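# Run operating card steps 1 to 3, lever left at HOLD

## Task

Carry out steps 1, 2 and 3 of the operating card and finish with the lever set to HOLD. Neither the UNDER light nor the OVER light may ever turn on, and no control may be pushed or pulled hard for a sustained time; either of these means failure. The console is loose on the table, so lifting or tipping it noticeably and letting it fall back costs points. Whatever is set must stay set by itself after release, not because the robot is holding it. Nothing may be pushed or knocked off the table. At the end, open the gripper and back the arm away.

## Robot and tools

Robot: one six-joint arm (shoulder pan, shoulder lift, elbow, wrist 1, wrist 2, wrist 3) carrying a two-finger parallel gripper. The fingers extend along the gripper's +z axis and close along its x axis. end_effector_position is the point midway between the pads; fingertips sit 17.5 mm past it. A flat block juts about 9 cm toward the gripper's -y side and rotates with it, so watch its clearance. Pure rotations pivot about the pad midpoint.

Frame: all poses use the scene frame. Its origin is on the table top under the arm base, +z is up, and +y is to the left when facing along +x. Positions are in metres; orientations are quaternions written w first (qw, qx, qy, qz). The base can be slightly tilted, and the reported hand position gets less exact at long reach.

A row is always 10 numbers in this order: x, y, z, qw, qx, qy, qz, position, force_limit, speed. The first seven are an absolute pose (target position and orientation of the gripper in the scene frame), not an offset. The last three are gripper settings, each from -1 to 1. position: +1 is fully open (50 mm gap), about -0.65 brings the pads together, and -1 means close until something blocks the fingers. force_limit: per-pad pressing force, roughly 20 N at -1, 102 N at 0, 185 N at +1 (the actual grip can exceed this by up to ~17 %). speed: gap change rate, 20 mm/s at -1, 85 at 0, 150 at +1. New force_limit or speed values only apply once position itself changes by at least 0.01.

execute_actions(actions): actions is a list of actions; each action is a list of 1 to 15 rows. Each row is applied for one 1/30 s step; an action lasts 15 steps (0.5 s), and if it has fewer rows its final row repeats. An empty list just returns the current state and images. An action is rejected if its target lies more than 0.6 m from where the gripper was when that action began, measured along any gripper axis; if the first action fails this against the latest reported state, or any action is malformed, the entire call does nothing. Each step, the commanded pose is clamped to within 70 mm and 16 degrees of the measured pose, and commands are smoothed with about 0.15 s lag, so large moves need several actions. Put the desired quaternion in every row rather than copying a reported one that may have drifted.

move(target, speed, blocking): target is one 10-number row as above, an absolute pose plus gripper settings (the gripper settings are sent immediately). The gripper travels in a straight line toward it at up to speed m/s (0.002 to 0.5, default 0.25; rotation limited to twice that in rad/s). The path lasts 0.5 to 10 s and is cut off at 10 s. It does not avoid obstacles and may overshoot speed, especially with the arm nearly straight. Contacts are harder at higher speed and when the target lies further beyond the contact; this arm is stiff, so aiming even slightly into a firm surface can trigger a fault. With blocking=false the call returns after 0.5 s while motion continues; use wait(0) to check, and until a result shows the move finished, further moves and execute_actions are refused unless you call wait or stop. The result adds a move: line giving the ending (done, off_target, moving, held, fault), the limits that acted (paced = pose clipped; held = some steps blocked by a check, after which the arm may jump faster), and the distance left to target.

wait(seconds): 0 to 10 s; the arm keeps its last command and a running move continues. stop(): brakes a running move (needs stopping distance); fingers continue. zoom_image(camera, region): camera is cam_head_left, cam_head_right or cam_wrist (all 504x504); region is [x0, y0, x1, y1] in pixels from the top-left, at most 504 by 504. show_instructions(): shows the reference image(s), here the operating card. finished_scene(scene): ends the given scene and reports whether the task succeeded; it is irreversible.

Reading results: the state line gives end_effector_position, end_effector_quat_wxyz and linear/angular velocities. object_status: 0 fingers moving, 1 blocked while opening, 2 blocked while closing (a real grip), 3 at commanded opening or pads met (usually nothing held). Any new position value resets it to 0 briefly. Opening in mm is about (250 - position_measured) x 0.202. Hand target shows the pose the controller is currently driving toward. A pose unreachable line means the clearance check altered or blocked the command (a mount under the base counts as arm). Fingers re-close on their own if grip is lost, except after gripping at force_limit -1.

Hazards: a joint torque reaching its limit (pan and lift 293, elbow 133, wrists 49.8 N m) or an external force of 150 N on the arm, tool or held object freezes the arm for 10 s and discards the rest of the call. Sustained loads heat motors; MOTOR HOT appears at 70 °C and at 85 °C an OVER-TEMPERATURE FAULT brakes the arm for a long time. While you compose a reply the arm keeps holding its last command. Approach switches and the lever gently, avoid long hard pressure, avoid lifting or tipping the loose console, and check the lights in the images after each control change.

Each tool is called after "Call:" as a command line: name --argument value for each argument, lists and objects as JSON in quotes; but a table of rows of numbers goes row by row, as --pt "numbers of a row", without its own name.

## Session

Call:
show_instructions

Call:
execute_actions --actions '[]'

Reference images for this scene: operating card.

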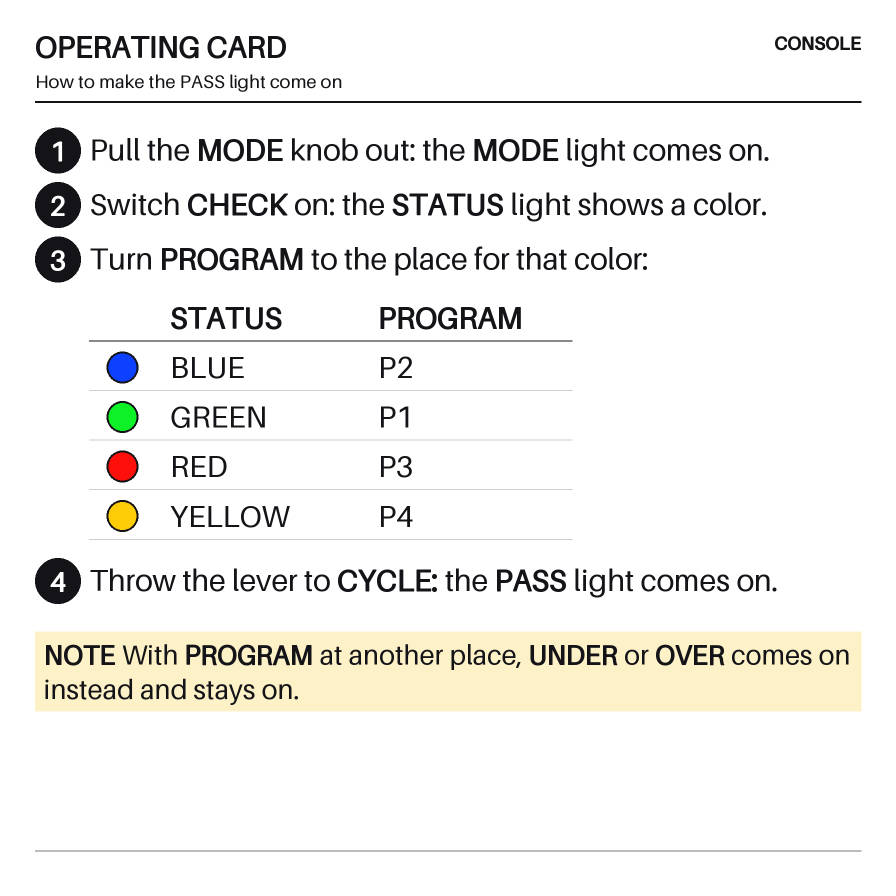

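Scene clock: 0.00 s.
end_effector_position=(+0.3466, +0.0156, +0.3667) position_measured=3 object_status=3 end_effector_quat_wxyz=(+0.100, -0.337, +0.936, -0.037) end_effector_velocity=(+0.000, -0.000, +0.000) end_effector_angular_velocity=(+0.001, -0.001, -0.001)
Joint positions: [ 3.769 -1.628  2.487 -2.109 -2.343 -1.624]
Joint velocities: [-0.    -0.     0.    -0.002  0.    -0.   ]
Hand target: +0.347, +0.016, +0.367; +0.100, -0.337, +0.936, -0.037

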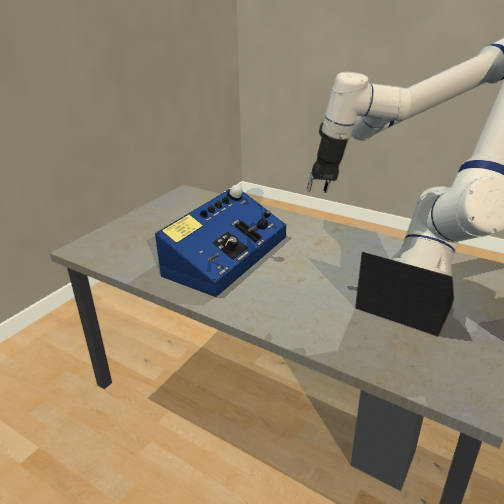

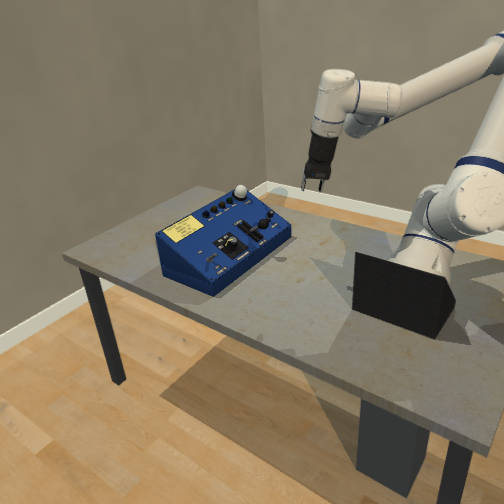

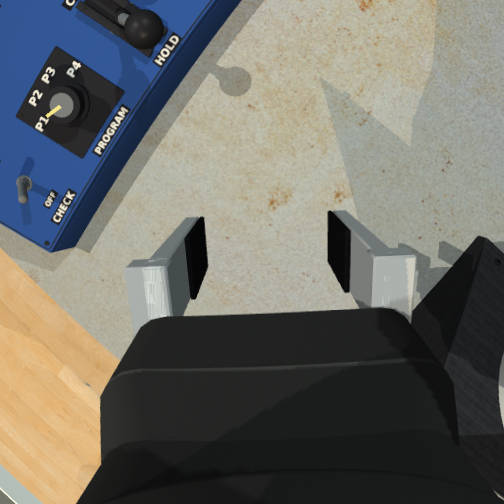

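Call:
move --target '[0.68, 0.02, 0.5, 0, 1, 0, 0, 1, 0, 0]' --speed 0.25

Scene clock: 12.57 s.
end_effector_position=(+0.6801, +0.0193, +0.4998) position_measured=3 object_status=3 end_effector_quat_wxyz=(+0.000, +1.000, -0.001, +0.000) end_effector_velocity=(+0.002, +0.001, +0.000) end_effector_angular_velocity=(-0.001, +0.002, +0.014)
Joint positions: [ 3.562 -1.242  1.73  -1.677 -2.294 -4.176]
Joint velocities: [-0.     0.004 -0.005  0.004 -0.    -0.013]
Hand target: +0.680, +0.019, +0.500; +0.000, +1.000, +0.000, +0.000
Off the commanded pose: 0.001 m, 0 deg.
move: done

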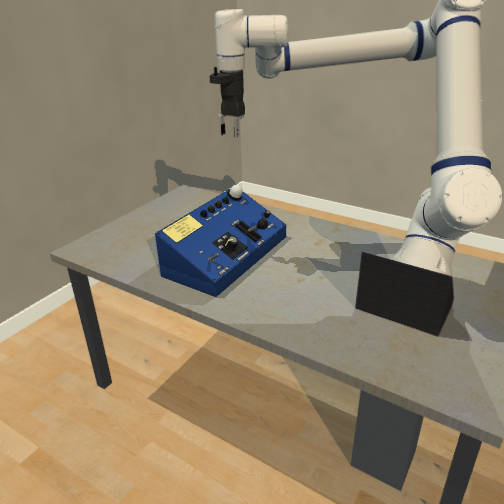

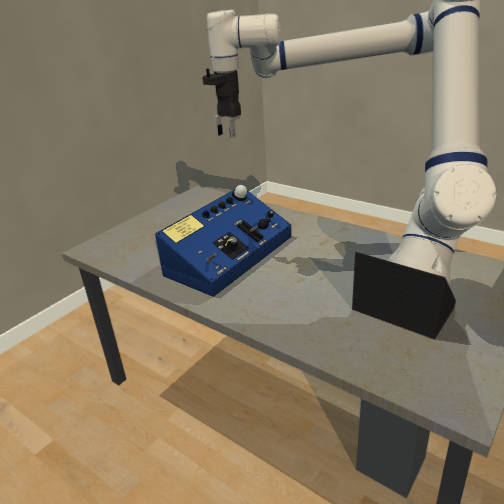

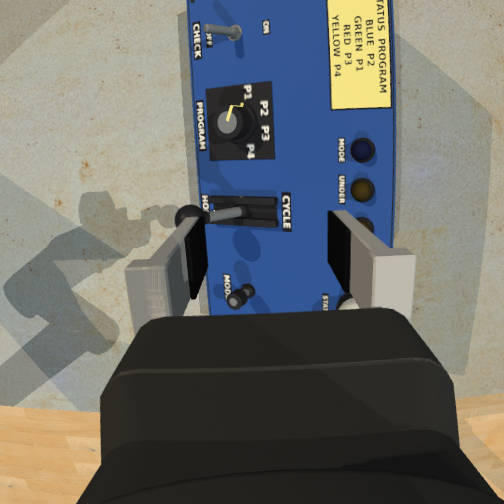

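Call:
move --target '[0.61, -0.155, 0.22, -0.174, 0, -0.985, 0, 1, 0, 0]' --speed 0.25

Scene clock: 27.43 s.
end_effector_position=(+0.6345, -0.0910, +0.3226) position_measured=3 object_status=3 end_effector_quat_wxyz=(+0.120, +0.589, +0.796, -0.067) end_effector_velocity=(-0.000, -0.000, +0.000) end_effector_angular_velocity=(+0.000, +0.000, -0.001)
Joint positions: [ 3.409 -1.265  2.088 -2.196 -2.615 -6.282]
Joint velocities: [-0.    -0.001  0.     0.     0.    -0.   ]
Hand target: +0.634, -0.091, +0.323; +0.120, +0.589, +0.796, -0.067
Off the commanded pose: 0.123 m, 73 deg; position and orientation clipped at the last step of the last action.
move: held; limits=paced,held; held on 72 of 198 steps, including the last
pose unreachable: on one or more control steps of this call, first in action 0 (counted from 0), an arm could not follow its commanded pose, so it was not sent that pose on those steps. On the call's last step it was still not sent that pose. It may still have moved: this result reports where it is.
cause: the commanded pose would bring two parts of the arm too close to each other (its gripper and another part of the arm, with joints 4 (wrist 1) to 6 (wrist 3) between them).

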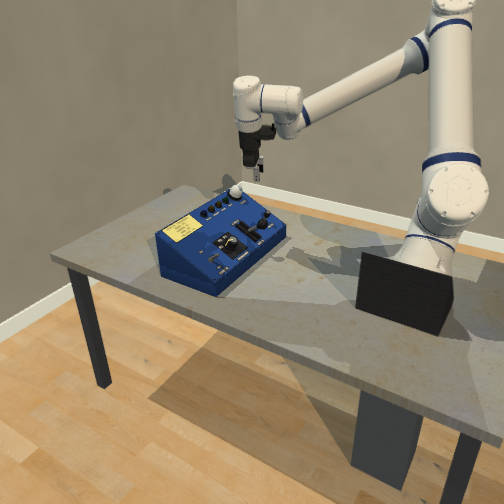

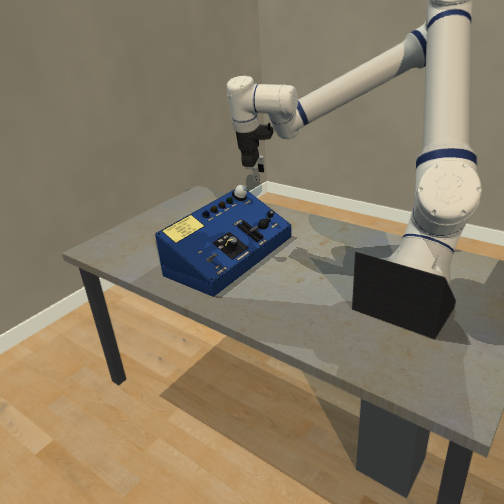

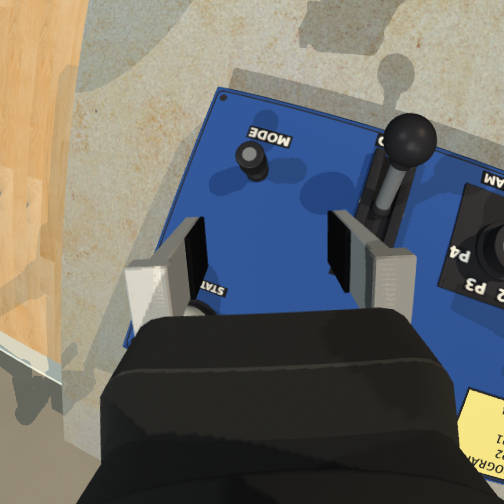

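Call:
move --target '[0.63, -0.1, 0.32, 0, 1, 0, 0, 1, 0, 0]' --speed 0.25

Call:
move --target '[0.63, -0.1, 0.32, 0, 0.707, -0.707, 0, 1, 0, 0]' --speed 0.4

Call:
move --target '[0.61, -0.155, 0.22, -0.174, 0, -0.985, 0, 1, 0, 0]' --speed 0.3

Scene clock: 43.53 s.
end_effector_position=(+0.6301, -0.1000, +0.3198) position_measured=3 object_status=3 end_effector_quat_wxyz=(+0.005, +0.998, +0.058, +0.011) end_effector_velocity=(+0.000, -0.000, +0.000) end_effector_angular_velocity=(+0.022, +0.022, -0.176)
Joint positions: [ 3.304 -1.406  2.096 -2.148 -2.375 -4.657]
Joint velocities: [-0.007 -0.007 -0.007  0.036  0.021  0.187]
Hand target: +0.630, -0.100, +0.320; +0.004, +0.999, +0.046, +0.010
Off the commanded pose: 0.000 m, 7 deg.
move: moving (no rest 5 s after the path's end); limits=paced

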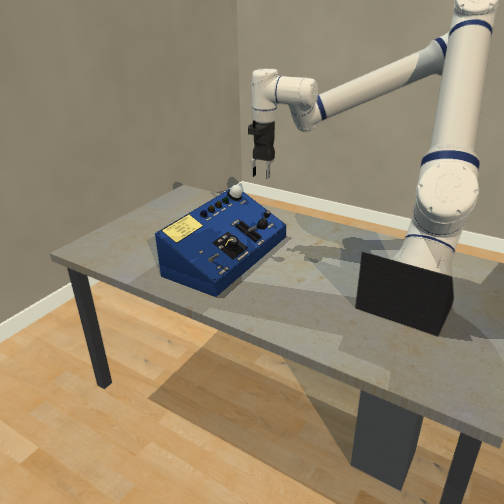

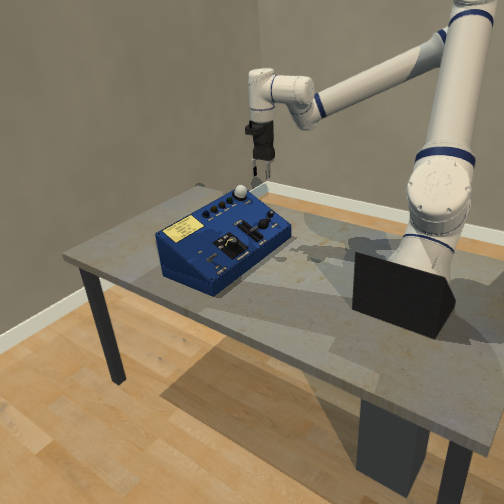

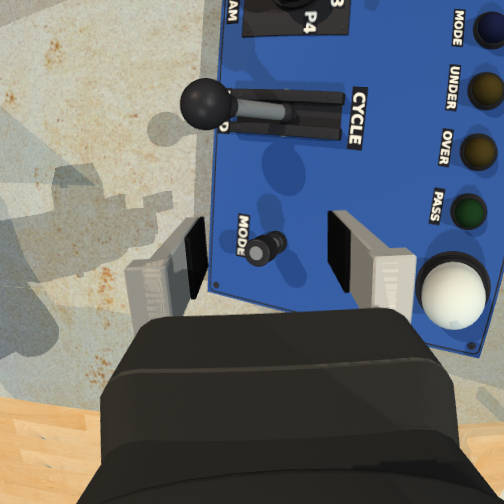

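Scene clock: 50.83 s.
end_effector_position=(+0.6298, -0.1002, +0.3199) position_measured=3 object_status=3 end_effector_quat_wxyz=(-0.022, +0.807, -0.590, +0.016) end_effector_velocity=(+0.000, -0.000, +0.001) end_effector_angular_velocity=(+0.007, +0.010, -0.172)
Joint positions: [ 3.32  -1.438  2.161 -2.212 -2.353 -3.288]
Joint velocities: [ 0.006  0.005 -0.004  0.016 -0.001  0.188]
Hand target: +0.630, -0.100, +0.320; -0.022, +0.800, -0.600, +0.016
Off the commanded pose: 0.000 m, 18 deg; orientation clipped at the last step of the last action.
move: moving (no rest 5 s after the path's end); limits=paced

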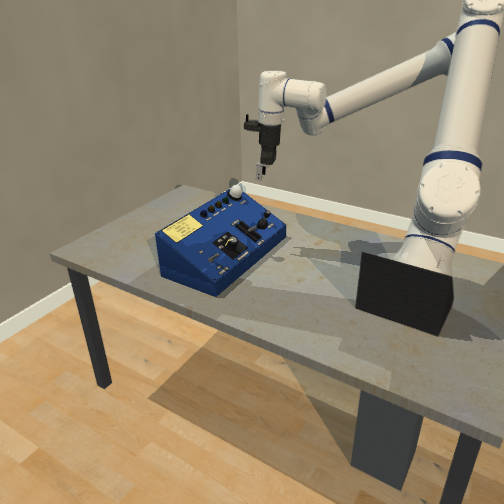

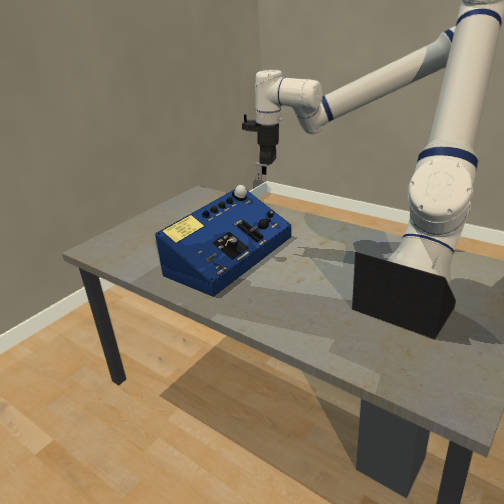

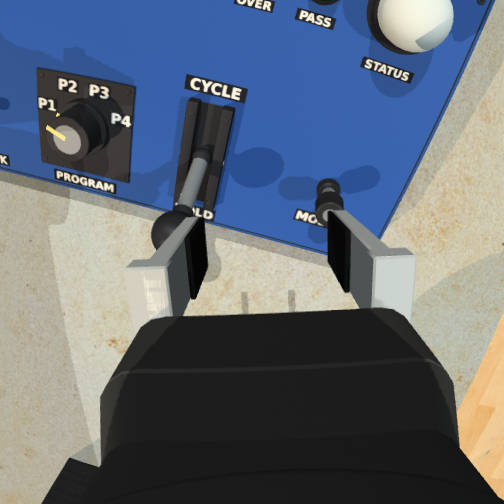

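Scene clock: 58.37 s.
end_effector_position=(+0.6094, -0.1550, +0.2203) position_measured=3 object_status=3 end_effector_quat_wxyz=(+0.174, -0.001, +0.985, +0.000) end_effector_velocity=(+0.000, -0.000, +0.001) end_effector_angular_velocity=(-0.000, -0.001, -0.013)
Joint positions: [ 3.164 -1.356  2.426 -3.121 -2.308 -1.918]
Joint velocities: [ 0.002  0.002 -0.001 -0.004 -0.005  0.012]
Hand target: +0.609, -0.155, +0.220; +0.174, +0.000, +0.985, +0.000
Off the commanded pose: 0.001 m, 0 deg.
move: done; limits=paced

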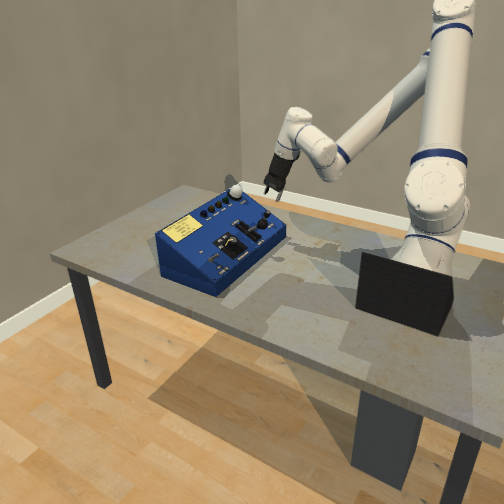

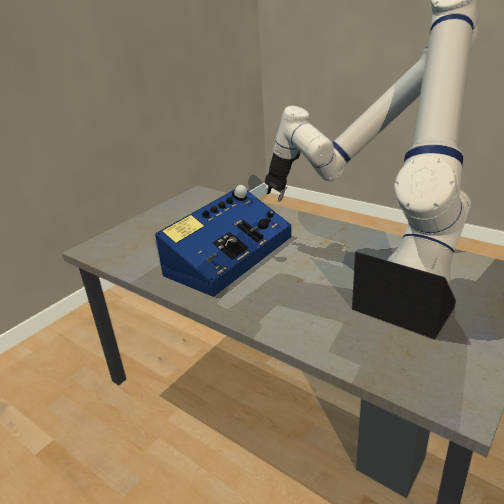

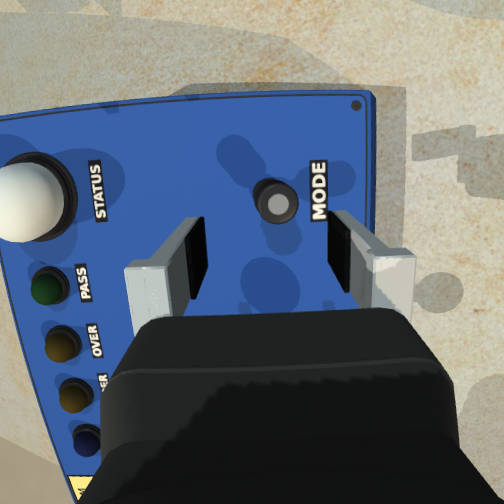

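Call:
move --target '[0.633, -0.16, 0.155, -0.174, 0, -0.985, 0, 1, 0, 0]' --speed 0.08

Scene clock: 63.57 s.
end_effector_position=(+0.6328, -0.1601, +0.1555) position_measured=3 object_status=3 end_effector_quat_wxyz=(+0.174, -0.000, +0.985, -0.000) end_effector_velocity=(+0.001, +0.000, -0.003) end_effector_angular_velocity=(-0.000, +0.001, +0.001)
Joint positions: [ 3.069 -1.232  2.418 -3.309 -2.262 -2.026]
Joint velocities: [-0.004  0.006 -0.001 -0.007  0.002 -0.004]
Hand target: +0.633, -0.160, +0.155; +0.174, -0.000, +0.985, -0.000
Off the commanded pose: 0.001 m, 0 deg.
move: done

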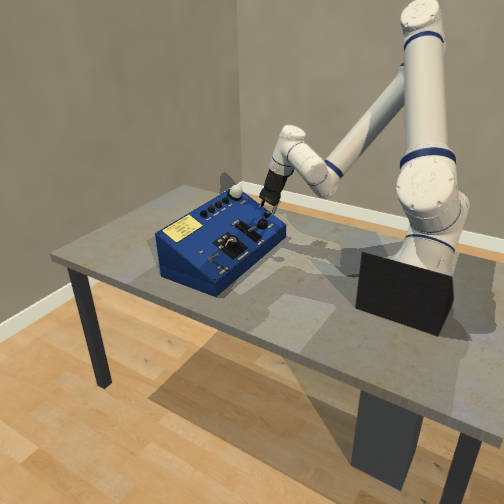

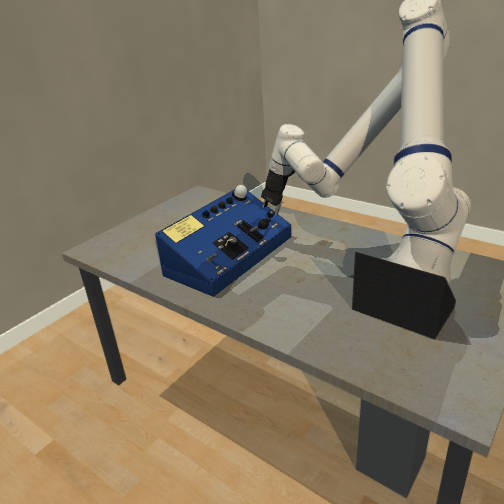

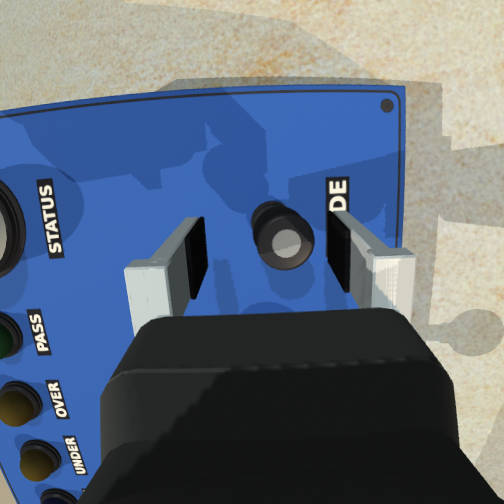

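Call:
move --target '[0.636, -0.16, 0.1315, -0.174, 0, -0.985, 0, 1, 0, 0]' --speed 0.04

Scene clock: 70.53 s.
end_effector_position=(+0.6359, -0.1600, +0.1319) position_measured=3 object_status=3 end_effector_quat_wxyz=(+0.174, -0.000, +0.985, -0.000) end_effector_velocity=(+0.001, +0.000, -0.002) end_effector_angular_velocity=(-0.000, -0.001, +0.000)
Joint positions: [ 3.037 -1.189  2.42  -3.377 -2.245 -2.061]
Joint velocities: [-0.003  0.006  0.    -0.009  0.002 -0.004]
Hand target: +0.636, -0.160, +0.132; +0.174, -0.000, +0.985, -0.000
Off the commanded pose: 0.000 m, 0 deg.
move: done

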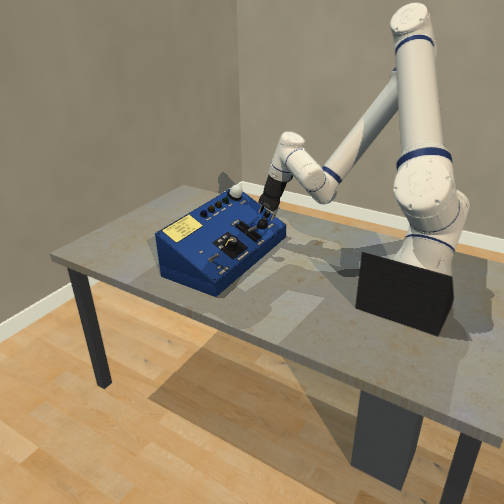

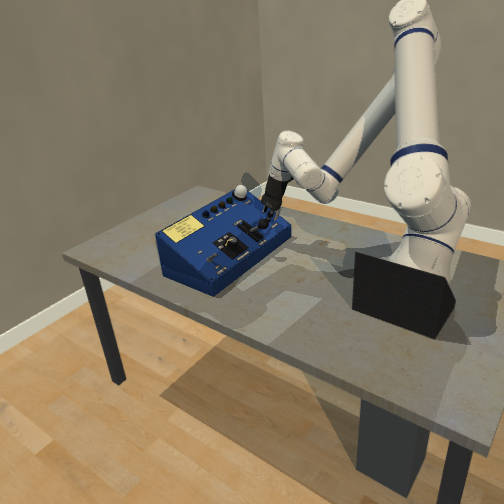

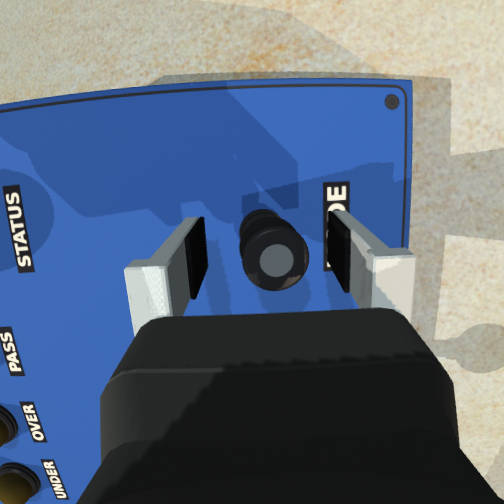

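Knob is between the pads. Grip and pull.

Call:
execute_actions --actions '[[[0.636, -0.16, 0.1315, -0.174, 0, -0.985, 0, -1, -0.3, 0]], [[0.636, -0.16, 0.1315, -0.174, 0, -0.985, 0, -1, -0.3, 0]]]'

Call:
move --target '[0.6312, -0.16, 0.1447, -0.174, 0, -0.985, 0, -1, -0.3, 0]' --speed 0.02

Scene clock: 75.77 s.
end_effector_position=(+0.6360, -0.1600, +0.1315) position_measured=131 object_status=2 end_effector_quat_wxyz=(+0.174, +0.000, +0.985, +0.000) end_effector_velocity=(+0.000, -0.001, +0.000) end_effector_angular_velocity=(+0.000, -0.000, -0.002)
Joint positions: [ 3.037 -1.188  2.42  -3.378 -2.244 -2.061]
Joint velocities: [-0.001 -0.001 -0.    -0.     0.     0.   ]
Hand target: +0.636, -0.160, +0.131; +0.174, +0.000, +0.985, +0.000
Off the commanded pose: 0.000 m, 0 deg.

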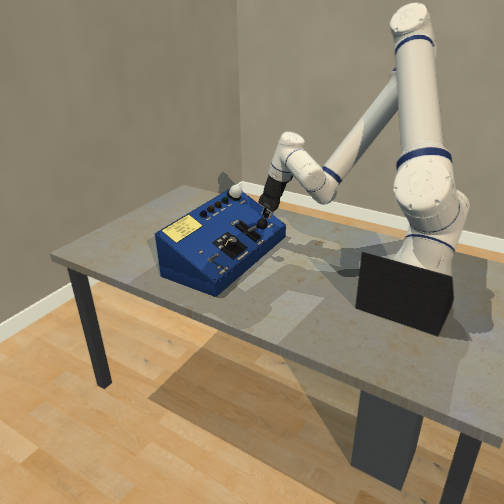

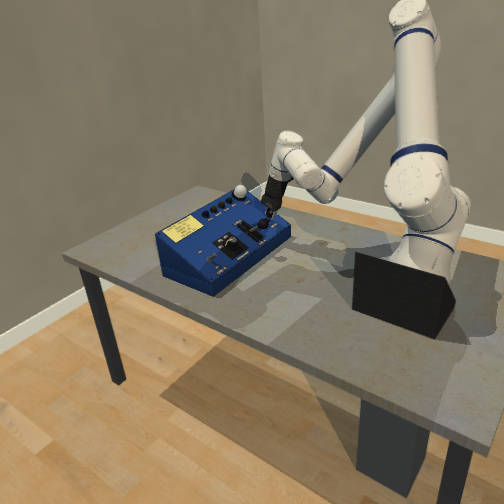

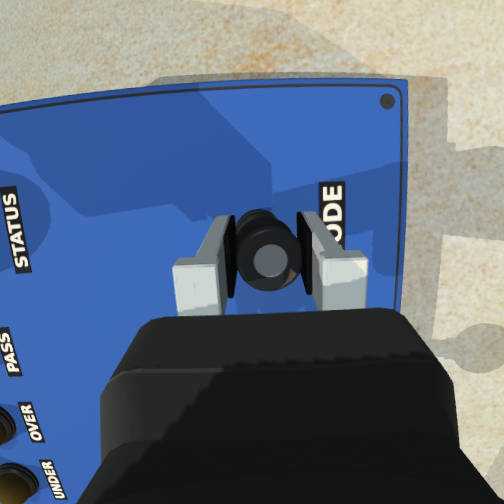

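Scene clock: 76.77 s.
end_effector_position=(+0.6313, -0.1600, +0.1444) position_measured=131 object_status=2 end_effector_quat_wxyz=(+0.174, +0.000, +0.985, +0.000) end_effector_velocity=(-0.001, +0.000, +0.001) end_effector_angular_velocity=(+0.001, +0.003, +0.001)
Joint positions: [ 3.053 -1.214  2.425 -3.345 -2.253 -2.043]
Joint velocities: [ 0.001 -0.003  0.001  0.007 -0.001  0.003]
Hand target: +0.631, -0.160, +0.145; +0.174, +0.000, +0.985, +0.000
Off the commanded pose: 0.000 m, 0 deg.
move: done

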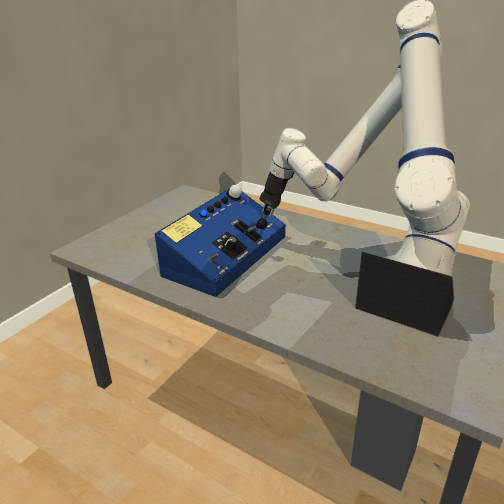

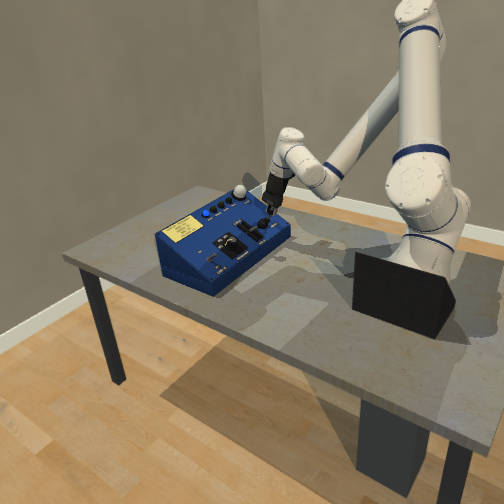

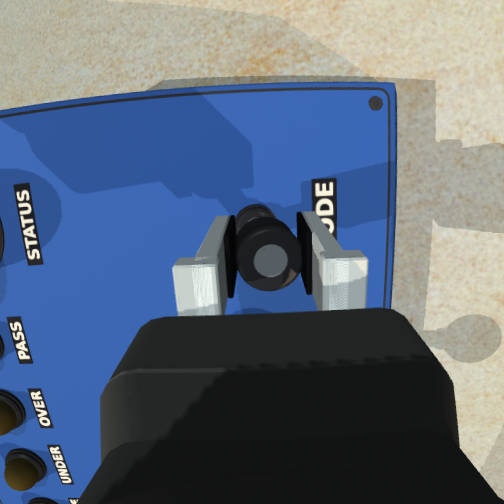

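Call:
zoom_image --camera "cam_head_left" --region '[140, 170, 310, 310]'

Region (140, 170, 310, 310) of cam_head_left's 504x504 image, scaled by 2.965, with more detail than that image has; it fills the top 415 rows of this view, and the rest is white.

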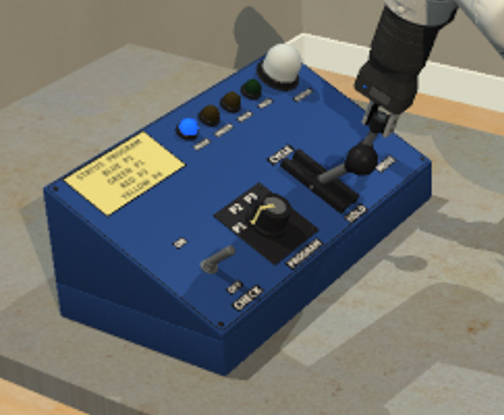

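Call:
execute_actions --actions '[[[0.6312, -0.16, 0.1447, -0.174, 0, -0.985, 0, 1, -0.3, 0]], [[0.6312, -0.16, 0.1447, -0.174, 0, -0.985, 0, 1, -0.3, 0]]]'

Call:
move --target '[0.58, -0.16, 0.3, -0.174, 0, -0.985, 0, 1, -0.3, 0]' --speed 0.15

Call:
move --target '[0.6, 0.2, 0.22, -0.174, 0, -0.985, 0, 1, -0.3, 0]' --speed 0.2

Scene clock: 91.20 s.
end_effector_position=(+0.6312, -0.1600, +0.1447) position_measured=3 object_status=3 end_effector_quat_wxyz=(+0.174, -0.000, +0.985, +0.000) end_effector_velocity=(+0.000, +0.000, -0.000) end_effector_angular_velocity=(-0.000, +0.000, -0.000)
Joint positions: [ 3.054 -1.215  2.425 -3.344 -2.253 -2.043]
Joint velocities: [-0.     0.001 -0.    -0.001  0.    -0.   ]
Hand target: +0.631, -0.160, +0.145; +0.174, -0.000, +0.985, -0.000
Off the commanded pose: 0.000 m, 0 deg.

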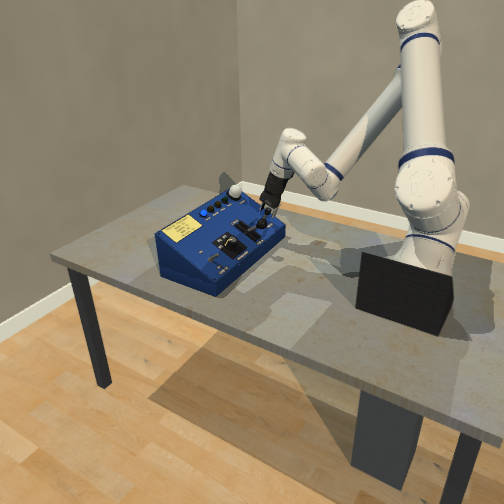

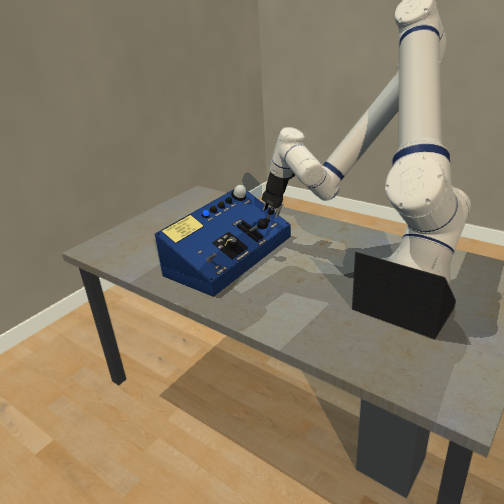

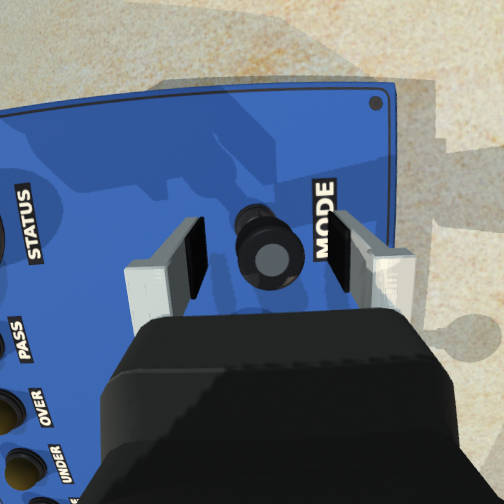

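Scene clock: 92.83 s.
end_effector_position=(+0.5804, -0.1598, +0.2992) position_measured=3 object_status=3 end_effector_quat_wxyz=(+0.174, +0.000, +0.985, +0.000) end_effector_velocity=(-0.001, -0.000, +0.003) end_effector_angular_velocity=(+0.001, -0.000, -0.001)
Joint positions: [ 3.271 -1.511  2.406 -2.855 -2.354 -1.782]
Joint velocities: [ 0.005 -0.005 -0.002  0.012 -0.001  0.008]
Hand target: +0.580, -0.160, +0.300; +0.174, +0.000, +0.985, +0.000
Off the commanded pose: 0.001 m, 0 deg.
move: done

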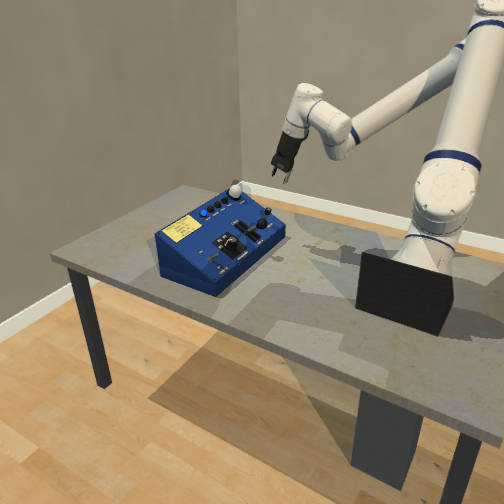

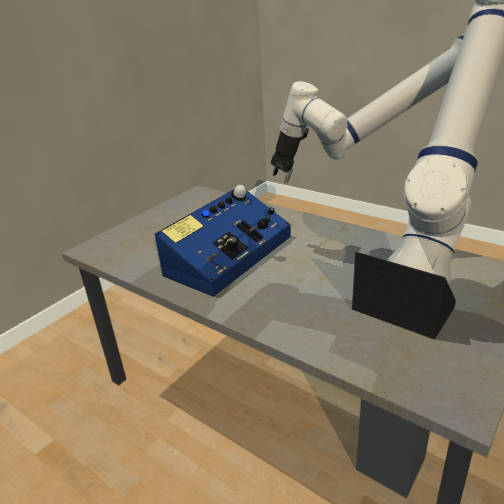

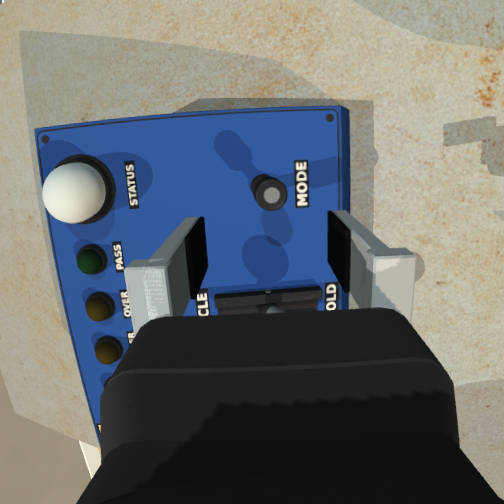

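Scene clock: 95.27 s.
end_effector_position=(+0.6010, +0.1989, +0.2205) position_measured=3 object_status=3 end_effector_quat_wxyz=(+0.174, -0.000, +0.985, +0.000) end_effector_velocity=(+0.000, +0.002, +0.000) end_effector_angular_velocity=(-0.001, -0.000, +0.000)
Joint positions: [ 3.593 -0.838  2.232 -3.013 -2.425 -1.32 ]
Joint velocities: [ 0.002  0.003 -0.003  0.002 -0.001  0.003]
Hand target: +0.601, +0.199, +0.220; +0.174, -0.000, +0.985, +0.000
Off the commanded pose: 0.002 m, 0 deg.
move: done

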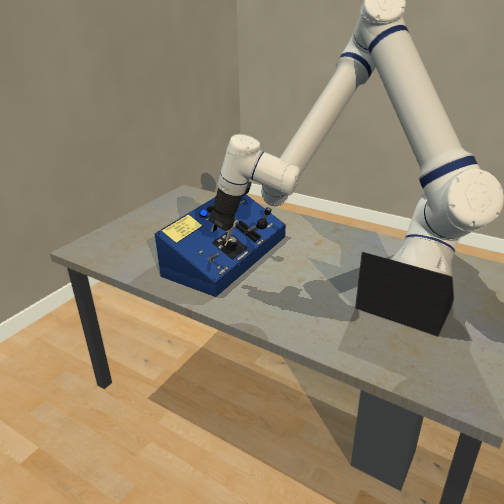

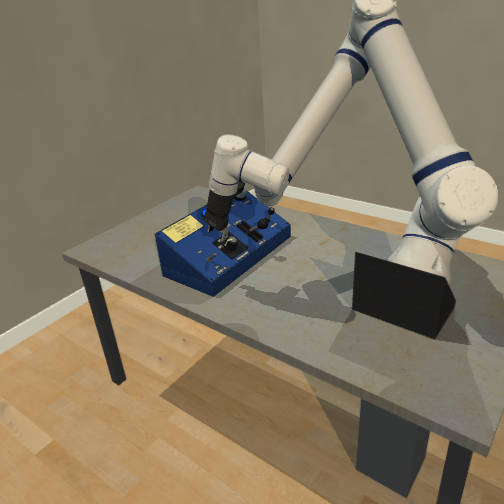

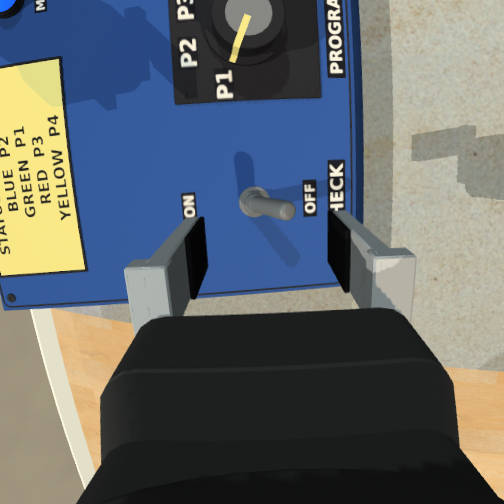

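Call:
move --target '[0.622, 0.195, 0.158, -0.174, 0, -0.985, 0, 1, -0.3, 0]' --speed 0.08

Scene clock: 100.63 s.
end_effector_position=(+0.6218, +0.1949, +0.1584) position_measured=3 object_status=3 end_effector_quat_wxyz=(+0.174, +0.000, +0.985, -0.000) end_effector_velocity=(+0.001, +0.001, -0.003) end_effector_angular_velocity=(+0.000, -0.000, +0.002)
Joint positions: [ 3.511 -0.736  2.229 -3.205 -2.417 -1.444]
Joint velocities: [-0.003  0.005 -0.    -0.009  0.001 -0.007]
Hand target: +0.622, +0.195, +0.158; +0.174, +0.000, +0.985, -0.000
Off the commanded pose: 0.000 m, 0 deg.
move: done

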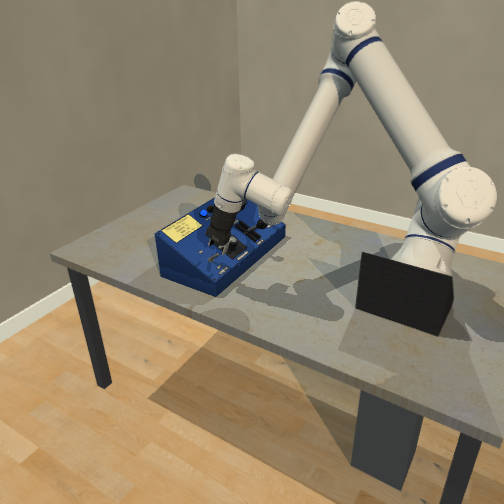

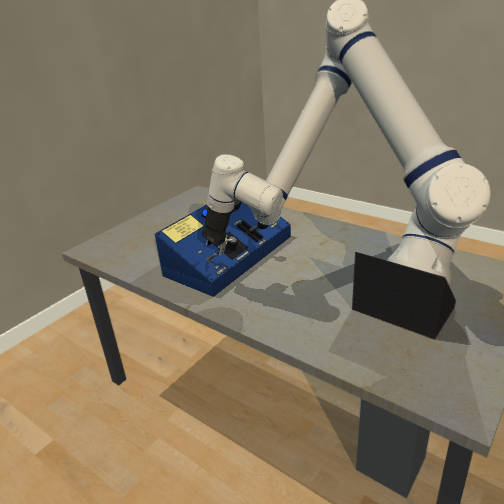

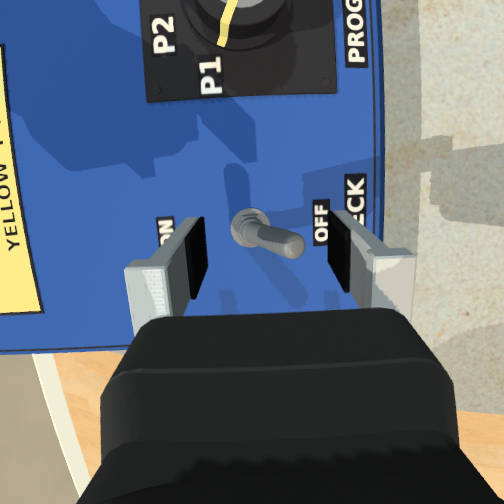

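Call:
move --target '[0.6305, 0.195, 0.1345, -0.174, 0, -0.985, 0, 1, -0.3, 0]' --speed 0.05

Call:
move --target '[0.6635, 0.195, 0.1465, -0.174, 0, -0.985, 0, 1, -0.3, 0]' --speed 0.04

Scene clock: 106.10 s.
end_effector_position=(+0.6304, +0.1950, +0.1348) position_measured=3 object_status=3 end_effector_quat_wxyz=(+0.174, +0.000, +0.985, -0.000) end_effector_velocity=(+0.001, +0.000, -0.002) end_effector_angular_velocity=(-0.000, -0.001, +0.001)
Joint positions: [ 3.48  -0.694  2.221 -3.272 -2.412 -1.49 ]
Joint velocities: [-0.003  0.005 -0.001 -0.008  0.    -0.005]
Hand target: +0.630, +0.195, +0.135; +0.174, +0.000, +0.985, -0.000
Off the commanded pose: 0.000 m, 0 deg.
move: done

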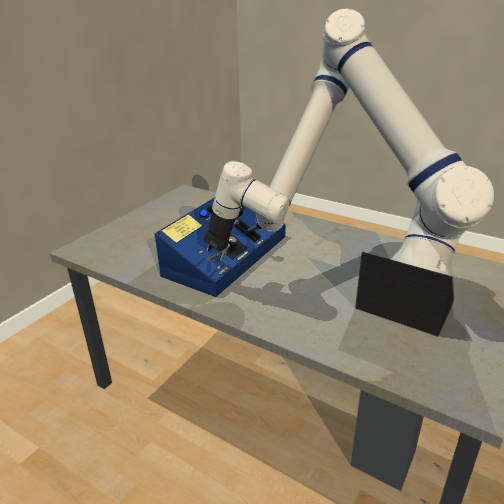

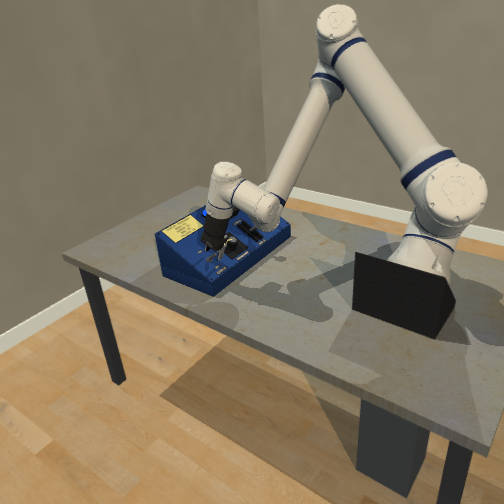

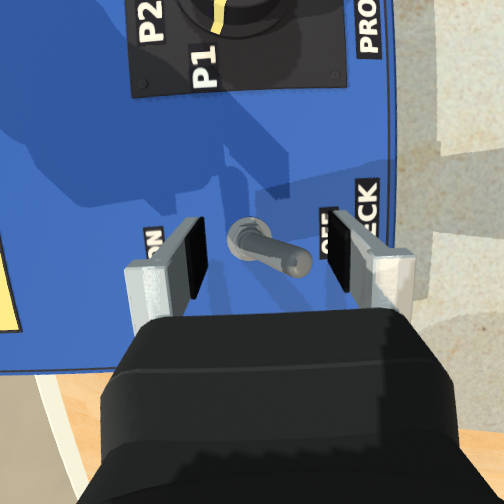

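Scene clock: 107.33 s.
end_effector_position=(+0.6632, +0.1950, +0.1463) position_measured=3 object_status=3 end_effector_quat_wxyz=(+0.174, -0.000, +0.985, +0.000) end_effector_velocity=(+0.003, -0.001, +0.003) end_effector_angular_velocity=(+0.001, -0.003, -0.002)
Joint positions: [ 3.477 -0.704  2.166 -3.211 -2.412 -1.495]
Joint velocities: [ 0.001 -0.003 -0.005  0.004 -0.    -0.   ]
Hand target: +0.664, +0.195, +0.146; +0.174, +0.000, +0.985, -0.000
Off the commanded pose: 0.000 m, 0 deg.
move: done

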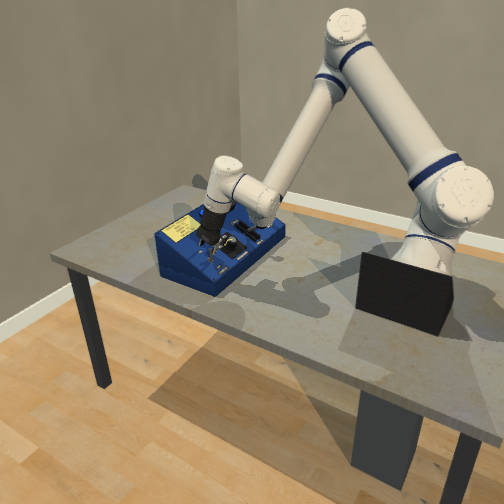

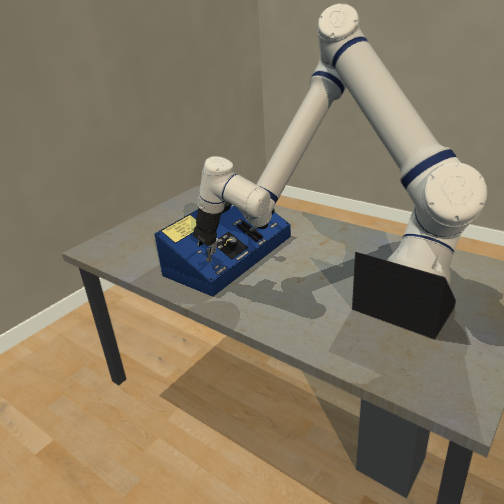

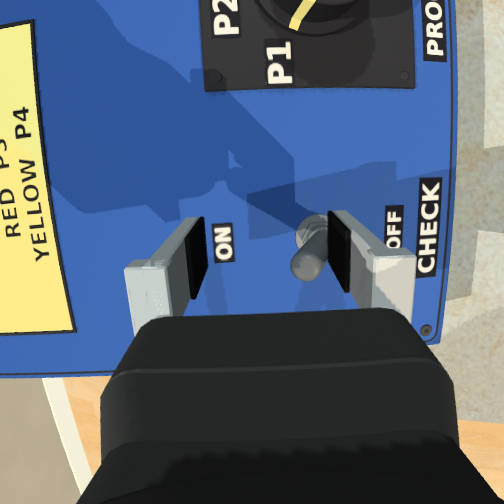

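Toggle flipped to ON. Lift off and look at the STATUS light.

Call:
move --target '[0.62, 0.195, 0.3, -0.174, 0, -0.985, 0, 1, -0.3, 0]' --speed 0.15

Scene clock: 112.40 s.
end_effector_position=(+0.6203, +0.1952, +0.2994) position_measured=3 object_status=3 end_effector_quat_wxyz=(+0.174, -0.000, +0.985, +0.000) end_effector_velocity=(-0.001, +0.000, +0.003) end_effector_angular_velocity=(+0.000, +0.001, +0.000)
Joint positions: [ 3.654 -0.937  2.15  -2.762 -2.426 -1.228]
Joint velocities: [ 0.004 -0.004 -0.002  0.011  0.001  0.006]
Hand target: +0.620, +0.195, +0.300; +0.174, -0.000, +0.985, +0.000
Off the commanded pose: 0.001 m, 0 deg.
move: done

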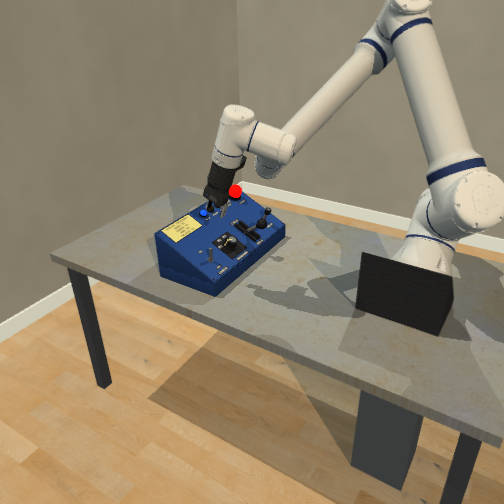

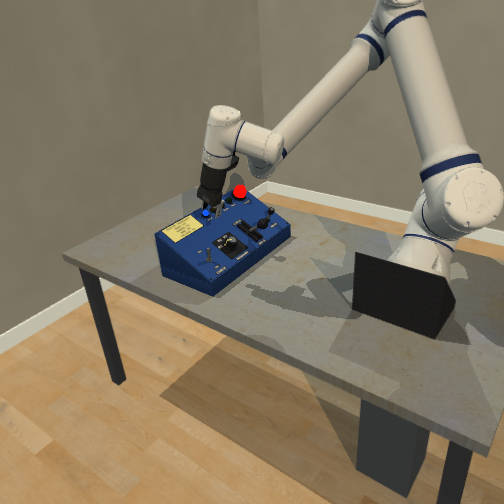

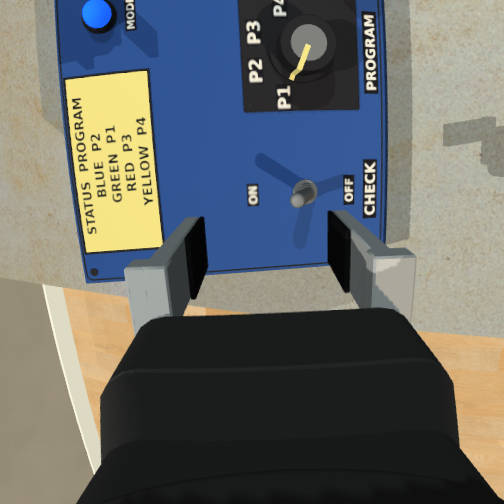

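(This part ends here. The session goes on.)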